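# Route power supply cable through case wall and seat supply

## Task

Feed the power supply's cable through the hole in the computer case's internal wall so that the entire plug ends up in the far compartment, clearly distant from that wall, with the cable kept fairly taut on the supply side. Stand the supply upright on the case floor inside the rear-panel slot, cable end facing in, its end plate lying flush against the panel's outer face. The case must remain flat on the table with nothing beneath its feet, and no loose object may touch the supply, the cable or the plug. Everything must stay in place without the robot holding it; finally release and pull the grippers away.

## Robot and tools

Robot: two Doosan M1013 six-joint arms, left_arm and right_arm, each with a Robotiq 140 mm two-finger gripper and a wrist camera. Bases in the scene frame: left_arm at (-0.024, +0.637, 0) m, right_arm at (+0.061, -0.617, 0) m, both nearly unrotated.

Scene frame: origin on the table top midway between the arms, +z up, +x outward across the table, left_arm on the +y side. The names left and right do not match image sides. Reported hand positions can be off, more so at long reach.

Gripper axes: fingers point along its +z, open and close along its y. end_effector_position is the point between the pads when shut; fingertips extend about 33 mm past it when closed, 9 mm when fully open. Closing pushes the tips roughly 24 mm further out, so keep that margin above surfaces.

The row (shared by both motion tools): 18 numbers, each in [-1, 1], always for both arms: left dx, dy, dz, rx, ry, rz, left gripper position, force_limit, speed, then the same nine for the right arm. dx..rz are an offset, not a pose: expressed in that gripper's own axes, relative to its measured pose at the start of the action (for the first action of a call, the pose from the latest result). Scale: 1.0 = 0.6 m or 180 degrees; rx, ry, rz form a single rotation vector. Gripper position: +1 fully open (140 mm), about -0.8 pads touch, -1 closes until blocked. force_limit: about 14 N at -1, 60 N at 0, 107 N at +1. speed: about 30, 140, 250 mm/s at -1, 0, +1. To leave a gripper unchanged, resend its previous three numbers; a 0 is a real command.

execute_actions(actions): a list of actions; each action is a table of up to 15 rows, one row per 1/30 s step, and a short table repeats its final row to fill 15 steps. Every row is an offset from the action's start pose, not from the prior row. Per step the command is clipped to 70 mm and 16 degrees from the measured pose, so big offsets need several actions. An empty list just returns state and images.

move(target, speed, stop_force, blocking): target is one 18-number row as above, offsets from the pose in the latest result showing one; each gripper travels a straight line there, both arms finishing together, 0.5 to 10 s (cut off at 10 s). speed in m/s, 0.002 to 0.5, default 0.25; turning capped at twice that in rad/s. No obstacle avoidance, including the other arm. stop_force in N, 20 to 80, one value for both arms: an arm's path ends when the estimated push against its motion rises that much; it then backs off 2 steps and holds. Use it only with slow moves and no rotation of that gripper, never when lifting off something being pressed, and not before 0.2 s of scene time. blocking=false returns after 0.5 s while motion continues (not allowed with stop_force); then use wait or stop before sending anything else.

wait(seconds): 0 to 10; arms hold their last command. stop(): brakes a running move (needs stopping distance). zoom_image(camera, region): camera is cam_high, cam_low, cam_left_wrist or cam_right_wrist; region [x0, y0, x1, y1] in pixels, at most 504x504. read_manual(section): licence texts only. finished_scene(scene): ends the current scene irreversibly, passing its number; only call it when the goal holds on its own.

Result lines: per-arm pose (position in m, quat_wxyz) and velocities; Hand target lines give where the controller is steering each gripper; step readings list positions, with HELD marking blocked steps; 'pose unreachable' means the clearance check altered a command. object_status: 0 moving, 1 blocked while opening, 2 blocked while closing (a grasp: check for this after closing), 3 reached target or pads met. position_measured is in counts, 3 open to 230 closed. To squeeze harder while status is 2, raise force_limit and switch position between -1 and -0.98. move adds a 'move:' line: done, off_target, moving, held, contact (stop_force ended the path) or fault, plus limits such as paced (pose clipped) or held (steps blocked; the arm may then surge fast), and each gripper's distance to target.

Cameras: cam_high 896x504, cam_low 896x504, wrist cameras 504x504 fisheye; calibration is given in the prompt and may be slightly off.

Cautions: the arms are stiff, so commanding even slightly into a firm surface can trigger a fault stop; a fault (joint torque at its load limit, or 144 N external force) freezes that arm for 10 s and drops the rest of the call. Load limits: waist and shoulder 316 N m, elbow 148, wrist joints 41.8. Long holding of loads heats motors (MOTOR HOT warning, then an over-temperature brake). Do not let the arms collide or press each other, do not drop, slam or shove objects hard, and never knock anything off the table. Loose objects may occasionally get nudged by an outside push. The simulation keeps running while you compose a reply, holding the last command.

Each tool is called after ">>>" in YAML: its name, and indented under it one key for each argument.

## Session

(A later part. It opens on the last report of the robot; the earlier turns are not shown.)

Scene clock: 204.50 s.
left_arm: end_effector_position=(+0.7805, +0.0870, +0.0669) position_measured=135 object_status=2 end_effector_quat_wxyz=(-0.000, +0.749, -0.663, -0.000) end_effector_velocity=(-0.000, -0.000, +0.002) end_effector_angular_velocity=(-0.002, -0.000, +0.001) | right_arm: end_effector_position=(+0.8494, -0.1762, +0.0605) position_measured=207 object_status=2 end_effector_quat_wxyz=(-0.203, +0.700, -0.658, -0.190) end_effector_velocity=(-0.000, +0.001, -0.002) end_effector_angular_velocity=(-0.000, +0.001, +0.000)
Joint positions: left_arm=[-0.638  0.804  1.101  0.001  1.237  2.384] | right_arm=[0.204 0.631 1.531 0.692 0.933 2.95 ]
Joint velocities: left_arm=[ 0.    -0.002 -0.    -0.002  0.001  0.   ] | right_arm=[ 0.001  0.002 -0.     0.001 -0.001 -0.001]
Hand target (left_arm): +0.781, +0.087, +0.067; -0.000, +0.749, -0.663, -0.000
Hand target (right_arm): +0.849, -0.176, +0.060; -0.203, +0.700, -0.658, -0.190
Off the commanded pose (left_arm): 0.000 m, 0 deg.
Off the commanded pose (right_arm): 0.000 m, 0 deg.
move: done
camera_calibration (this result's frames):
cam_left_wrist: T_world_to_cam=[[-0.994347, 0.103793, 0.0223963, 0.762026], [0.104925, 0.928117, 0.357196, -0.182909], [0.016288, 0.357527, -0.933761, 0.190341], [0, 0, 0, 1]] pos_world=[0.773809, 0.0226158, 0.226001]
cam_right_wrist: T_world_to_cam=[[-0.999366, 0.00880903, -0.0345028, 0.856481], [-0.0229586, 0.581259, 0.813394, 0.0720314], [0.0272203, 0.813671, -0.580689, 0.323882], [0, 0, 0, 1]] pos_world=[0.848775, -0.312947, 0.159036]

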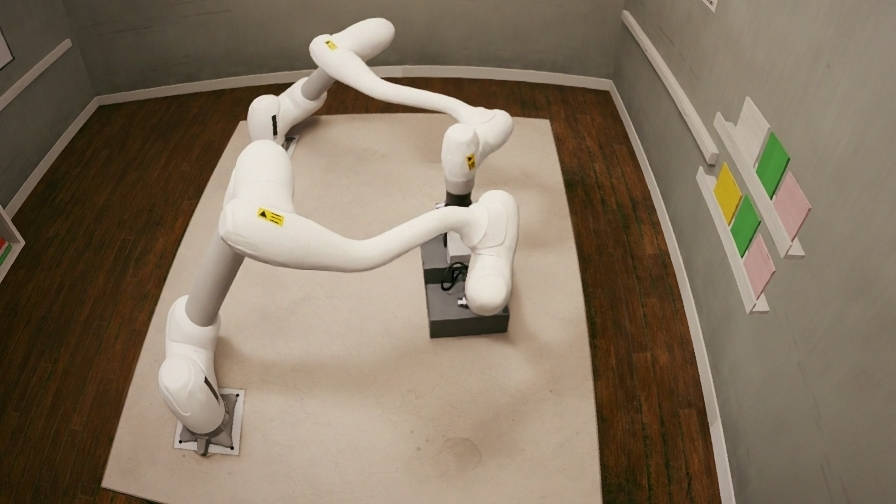

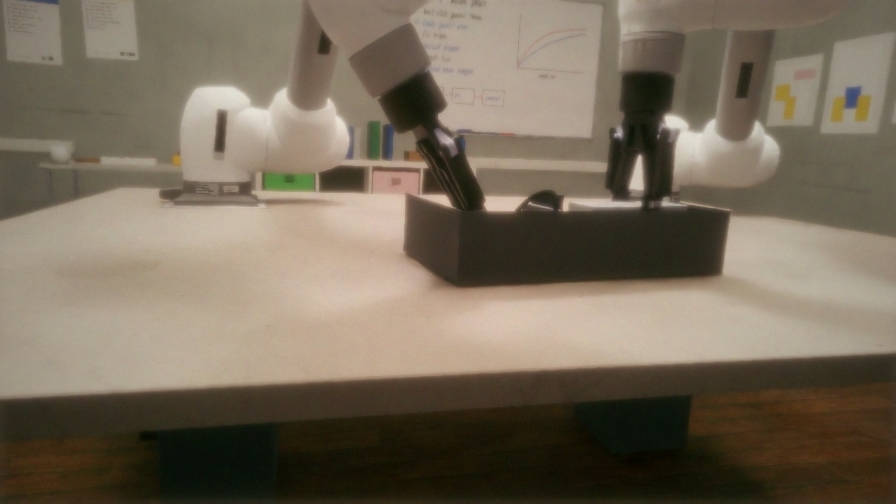

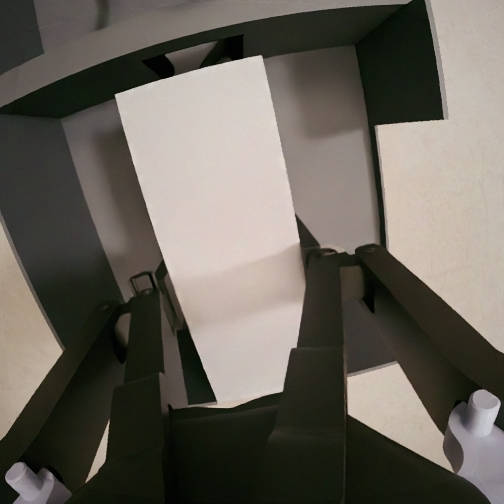

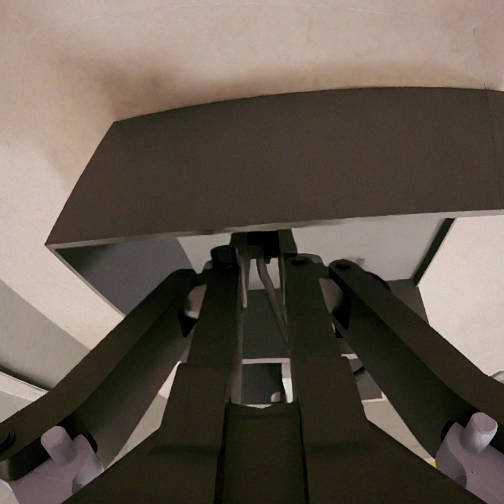

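Release both and lift; retreat along z plus slightly −x to avoid the panel.

>>> move:
  target: [0,0,0,0,0,0,0.5,0,0,0,0,0,0,0,0,-0.3,0,-0.8]

>>> wait:
  seconds: 0.5

>>> move:
  target: [0,0,-0.2,0,0,0,0.5,0,0,-0.06,0,-0.2,0,0,0,-0.3,0,-0.8]
  speed: 0.1

>>> move:
  target: [-0.3,0,-0.2,0,0,0,0.5,0,0,0.4,0.4,-0.4,0,0,0,-0.3,0,-0.8]

>>> zoom_image:
  camera: "cam_high"
  region: [390,190,550,350]

Scene clock: 213.30 s.
left_arm: end_effector_position=(+0.7805, +0.0870, +0.0670) position_measured=66 object_status=3 end_effector_quat_wxyz=(-0.000, +0.749, -0.663, -0.000) end_effector_velocity=(+0.000, -0.000, +0.001) end_effector_angular_velocity=(-0.001, -0.001, +0.000) | right_arm: end_effector_position=(+0.8494, -0.1761, +0.0605) position_measured=167 object_status=0 end_effector_quat_wxyz=(-0.203, +0.700, -0.658, -0.190) end_effector_velocity=(+0.000, -0.001, -0.000) end_effector_angular_velocity=(+0.000, +0.001, -0.001)
Joint positions: left_arm=[-0.638  0.804  1.101  0.001  1.237  2.384] | right_arm=[0.204 0.631 1.531 0.692 0.933 2.95 ]
Joint velocities: left_arm=[-0.    -0.001 -0.    -0.    -0.    -0.   ] | right_arm=[-0.002  0.     0.     0.     0.001 -0.   ]
Hand target (left_arm): +0.780, +0.087, +0.067; -0.000, +0.749, -0.663, -0.000
Hand target (right_arm): +0.849, -0.176, +0.060; -0.203, +0.700, -0.658, -0.190
Off the commanded pose (left_arm): 0.000 m, 0 deg.
Off the commanded pose (right_arm): 0.000 m, 0 deg.
move: done
camera_calibration (this result's frames):
cam_left_wrist: T_world_to_cam=[[-0.994356, 0.103726, 0.0222873, 0.762104], [0.104825, 0.928151, 0.357137, -0.182895], [0.0163584, 0.357458, -0.933786, 0.190342], [0, 0, 0, 1]] pos_world=[0.773861, 0.0226648, 0.226072]
cam_right_wrist: T_world_to_cam=[[-0.99936, 0.0088559, -0.0346625, 0.856559], [-0.0230626, 0.581222, 0.813418, 0.0720707], [0.0273502, 0.813697, -0.580646, 0.323761], [0, 0, 0, 1]] pos_world=[0.848818, -0.312918, 0.159057]

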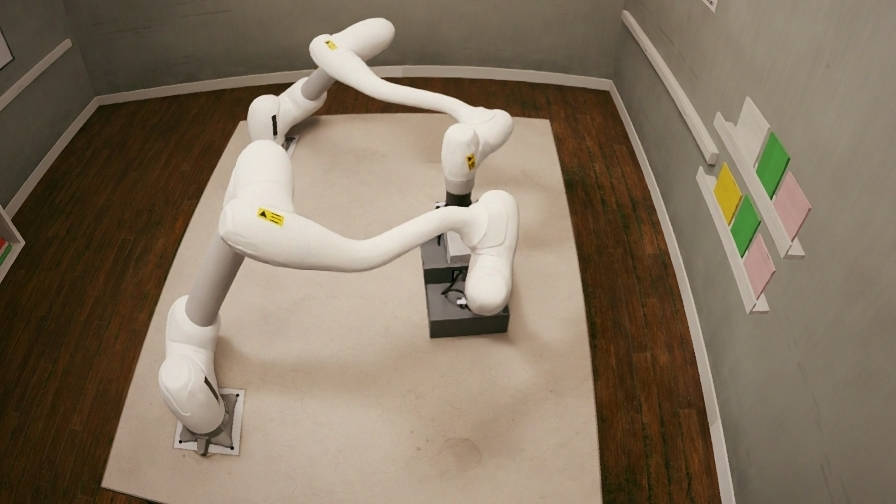

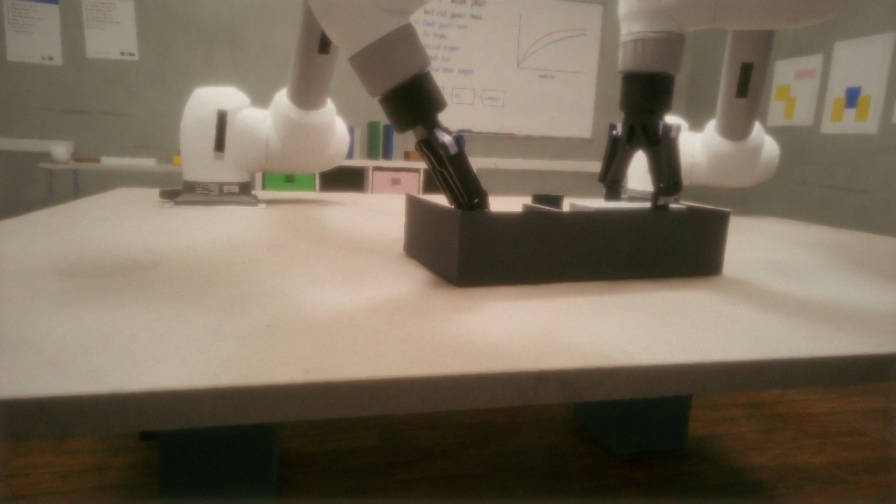

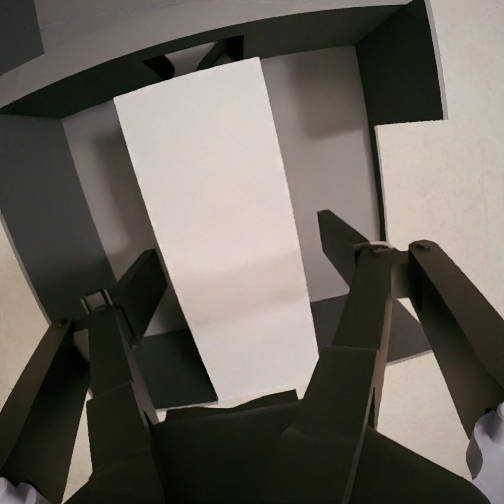

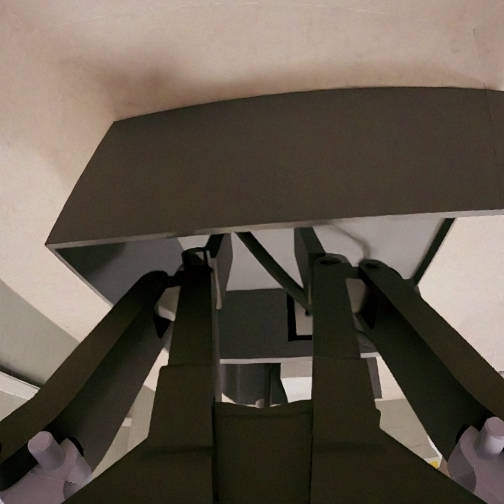

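Scene clock: 213.80 s.
left_arm: end_effector_position=(+0.7805, +0.0870, +0.0670) position_measured=66 object_status=3 end_effector_quat_wxyz=(-0.000, +0.749, -0.663, -0.000) end_effector_velocity=(-0.000, +0.000, -0.002) end_effector_angular_velocity=(+0.002, +0.000, -0.000) | right_arm: end_effector_position=(+0.8494, -0.1761, +0.0605) position_measured=167 object_status=3 end_effector_quat_wxyz=(-0.203, +0.700, -0.658, -0.190) end_effector_velocity=(-0.000, +0.000, +0.000) end_effector_angular_velocity=(-0.000, +0.000, +0.001)
Joint positions: left_arm=[-0.638  0.804  1.101  0.001  1.237  2.384] | right_arm=[0.204 0.631 1.531 0.692 0.933 2.95 ]
Joint velocities: left_arm=[-0.     0.001  0.001  0.001 -0.001 -0.   ] | right_arm=[ 0.    -0.    -0.    -0.     0.001 -0.   ]
Hand target (left_arm): +0.780, +0.087, +0.067; -0.000, +0.749, -0.663, -0.000
Hand target (right_arm): +0.849, -0.176, +0.060; -0.203, +0.700, -0.658, -0.190
Off the commanded pose (left_arm): 0.000 m, 0 deg.
Off the commanded pose (right_arm): 0.000 m, 0 deg.
wait: 0.50 s; at rest by 0.17 s
camera_calibration (this result's frames):
cam_left_wrist: T_world_to_cam=[[-0.994354, 0.103724, 0.0223785, 0.762079], [0.104855, 0.928129, 0.357187, -0.18291], [0.0162788, 0.357517, -0.933765, 0.190341], [0, 0, 0, 1]] pos_world=[0.773857, 0.0226673, 0.226012]
cam_right_wrist: T_world_to_cam=[[-0.999364, 0.00881038, -0.0345627, 0.856517], [-0.0230083, 0.581207, 0.813431, 0.0720205], [0.0272547, 0.813708, -0.580634, 0.323858], [0, 0, 0, 1]] pos_world=[0.848802, -0.312931, 0.159063]

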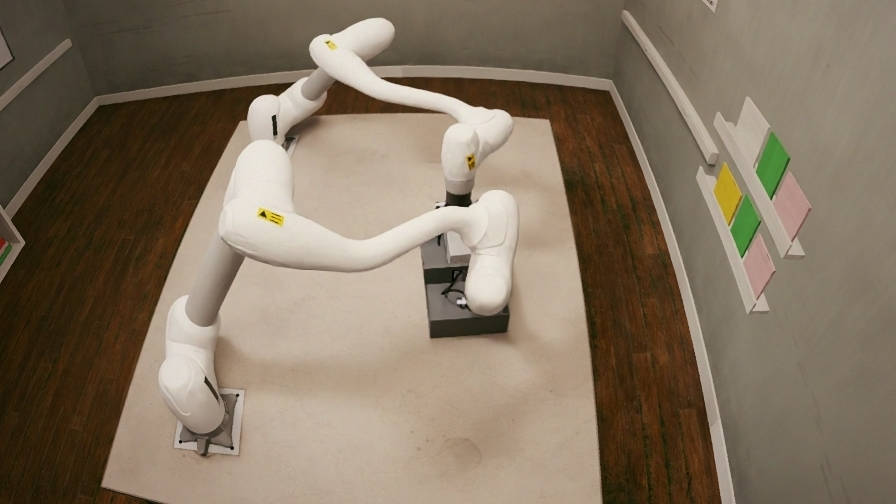

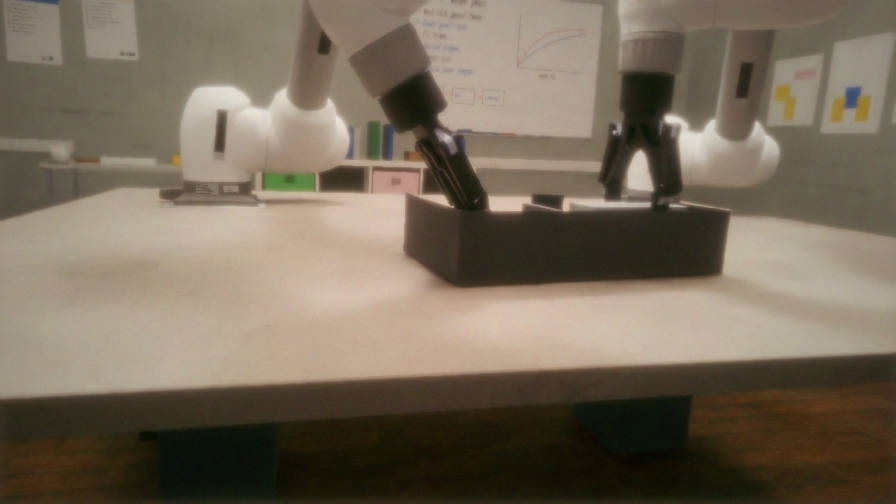

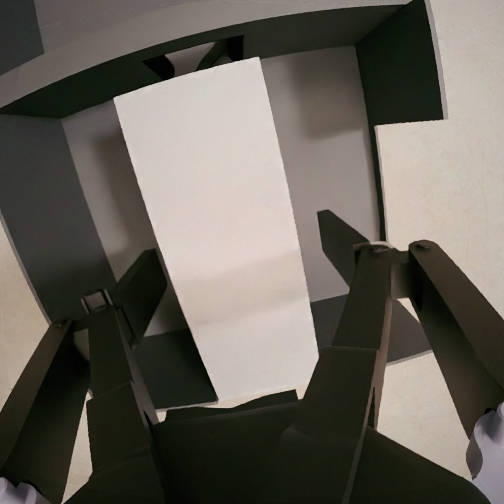

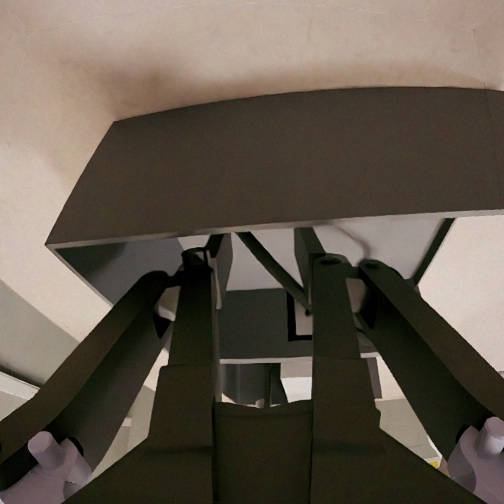

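Scene clock: 215.47 s.
left_arm: end_effector_position=(+0.7807, +0.0870, +0.1868) position_measured=66 object_status=3 end_effector_quat_wxyz=(-0.000, +0.749, -0.662, -0.000) end_effector_velocity=(+0.001, +0.000, +0.001) end_effector_angular_velocity=(+0.000, -0.001, -0.001) | right_arm: end_effector_position=(+0.8470, -0.2098, +0.1811) position_measured=167 object_status=3 end_effector_quat_wxyz=(-0.203, +0.700, -0.658, -0.190) end_effector_velocity=(-0.000, +0.001, +0.002) end_effector_angular_velocity=(-0.000, -0.001, +0.002)
Joint positions: left_arm=[-0.638  0.75   0.977  0.001  1.415  2.384] | right_arm=[0.166 0.519 1.474 0.625 1.088 3.041]
Joint velocities: left_arm=[ 0.     0.    -0.002  0.     0.001  0.001] | right_arm=[ 0.001 -0.001 -0.001 -0.001  0.001  0.001]
Hand target (left_arm): +0.781, +0.087, +0.187; -0.000, +0.749, -0.662, -0.000
Hand target (right_arm): +0.847, -0.210, +0.181; -0.203, +0.700, -0.658, -0.190
Off the commanded pose (left_arm): 0.000 m, 0 deg.
Off the commanded pose (right_arm): 0.000 m, 0 deg.
move: done
camera_calibration (this result's frames):
cam_left_wrist: T_world_to_cam=[[-0.994375, 0.103529, 0.0223758, 0.759582], [0.104671, 0.92814, 0.357212, -0.225617], [0.0162139, 0.357545, -0.933755, 0.302314], [0, 0, 0, 1]] pos_world=[0.774023, 0.0226744, 0.345885]
cam_right_wrist: T_world_to_cam=[[-0.999364, 0.00872329, -0.0345795, 0.858538], [-0.0230722, 0.581219, 0.81342, -0.00649815], [0.027194, 0.8137, -0.580648, 0.421367], [0, 0, 0, 1]] pos_world=[0.846383, -0.346579, 0.27964]

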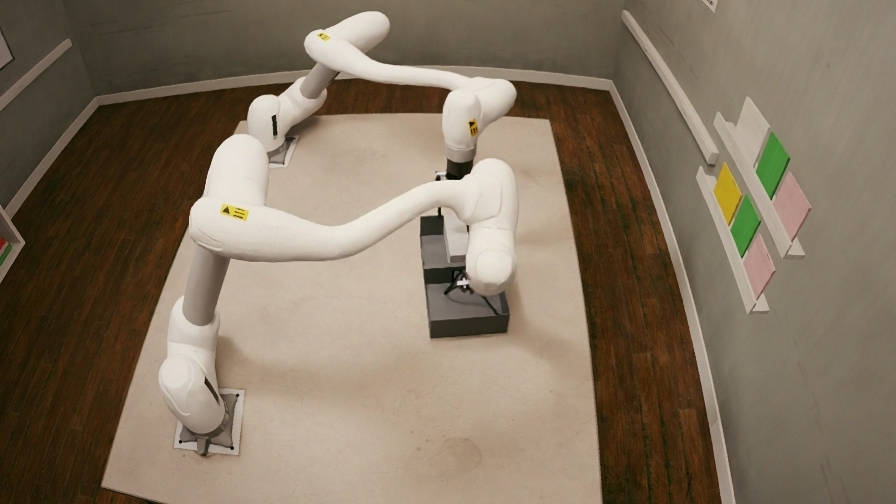

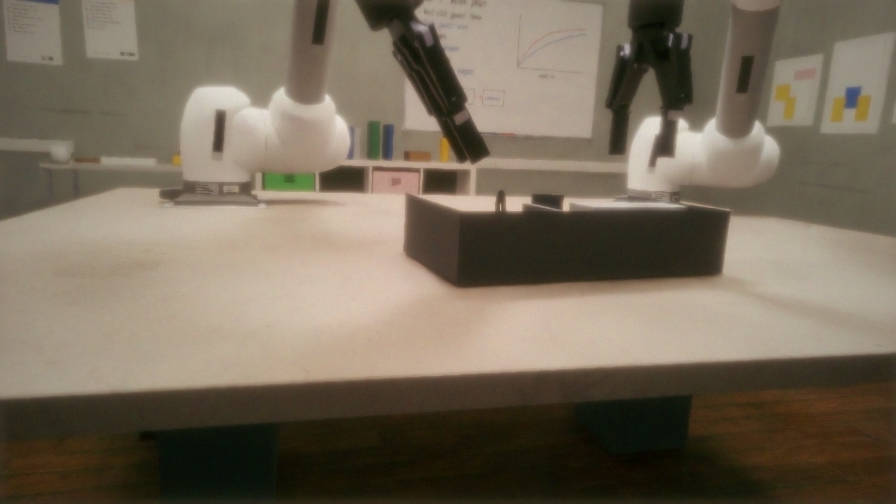

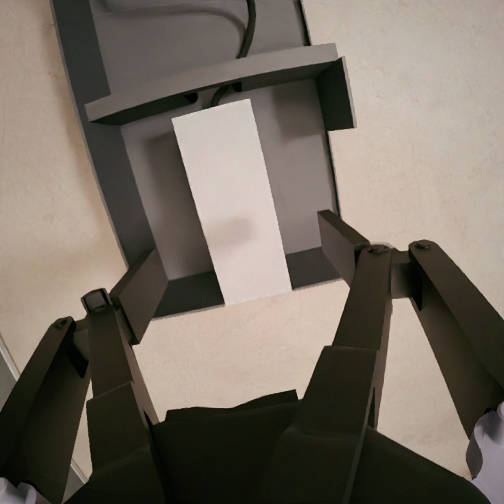

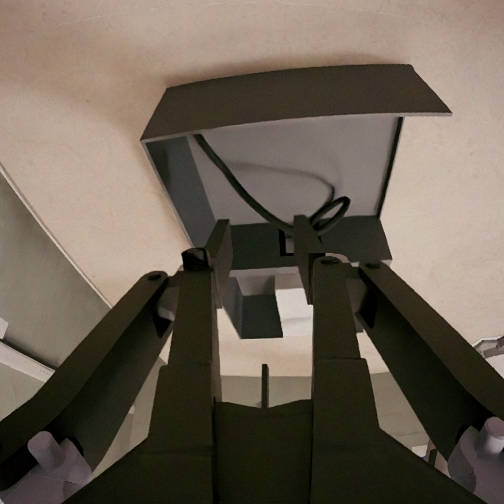

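Scene clock: 217.67 s.
left_arm: end_effector_position=(+0.7585, +0.2657, +0.3068) position_measured=66 object_status=3 end_effector_quat_wxyz=(-0.000, +0.749, -0.662, -0.000) end_effector_velocity=(+0.000, +0.000, -0.000) end_effector_angular_velocity=(+0.000, +0.000, -0.001) | right_arm: end_effector_position=(+0.6226, -0.5533, +0.2478) position_measured=167 object_status=3 end_effector_quat_wxyz=(-0.203, +0.700, -0.658, -0.189) end_effector_velocity=(-0.000, -0.002, +0.000) end_effector_angular_velocity=(+0.000, -0.000, -0.002)
Joint positions: left_arm=[-0.486  0.523  1.138  0.001  1.481  2.535] | right_arm=[-0.337  0.107  1.907  0.56   1.328  2.625]
Joint velocities: left_arm=[ 0.     0.    -0.    -0.     0.001  0.001] | right_arm=[-0.004 -0.001  0.    -0.     0.001 -0.002]
Hand target (left_arm): +0.759, +0.266, +0.307; -0.000, +0.749, -0.662, -0.000
Hand target (right_arm): +0.623, -0.553, +0.248; -0.203, +0.700, -0.658, -0.189
Off the commanded pose (left_arm): 0.000 m, 0 deg.
Off the commanded pose (right_arm): 0.001 m, 0 deg.
move: done
camera_calibration (this result's frames):
cam_left_wrist: T_world_to_cam=[[-0.994382, 0.103443, 0.0224388, 0.716406], [0.104606, 0.92799, 0.357619, -0.432017], [0.0161701, 0.357957, -0.933598, 0.350693], [0, 0, 0, 1]] pos_world=[0.751902, 0.201267, 0.465828]
cam_right_wrist: T_world_to_cam=[[-0.999356, 0.00867921, -0.0348251, 0.639641], [-0.0232622, 0.582277, 0.812658, 0.134533], [0.0273311, 0.812944, -0.5817, 0.745499], [0, 0, 0, 1]] pos_world=[0.621983, -0.689936, 0.346603]

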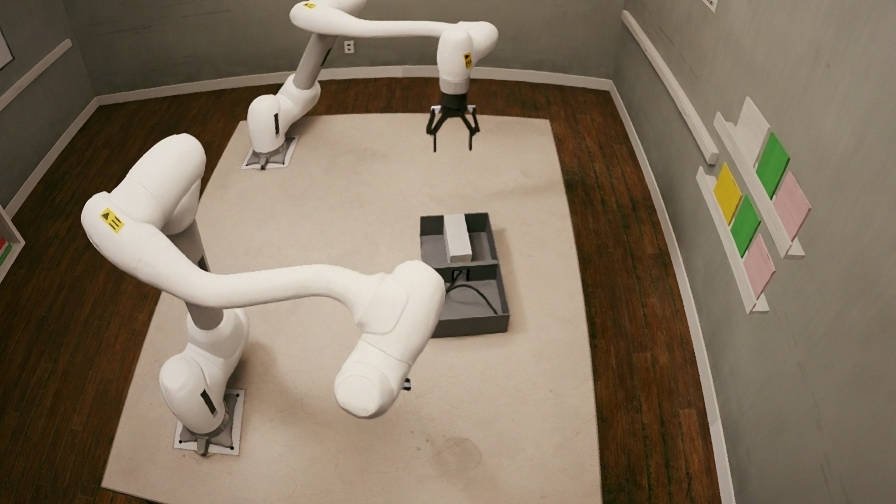

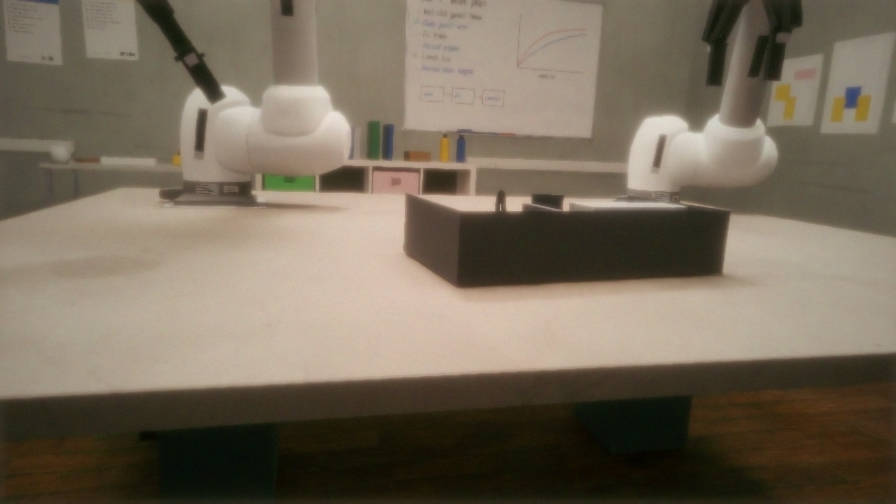

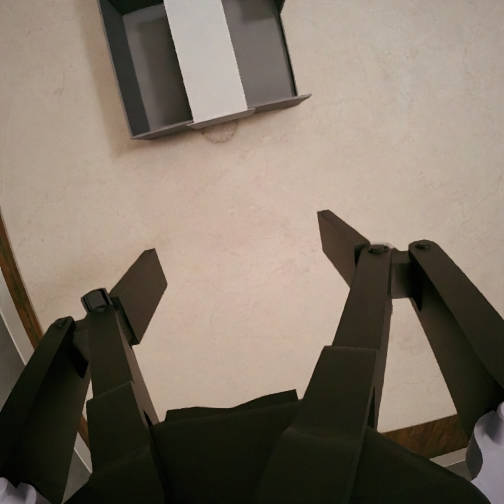

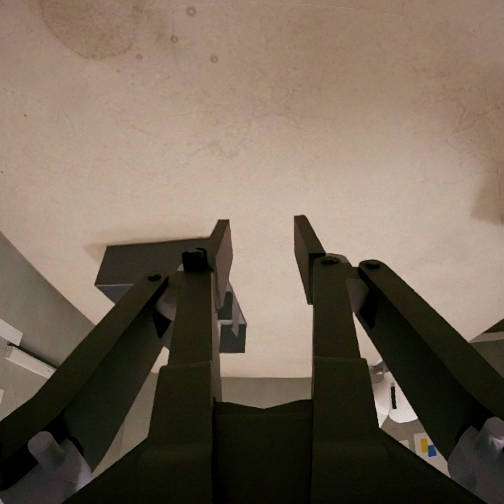

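Region (390, 190, 550, 350) of cam_high's 896x504 image, scaled by 3.150, with more detail than that image has.

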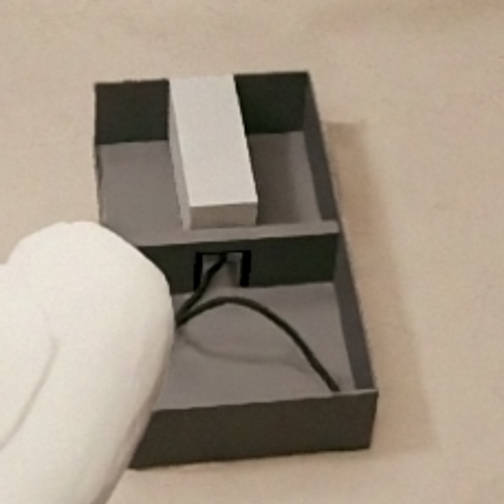

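>>> finished_scene:
  scene: 2

The scene is finished: the task was done.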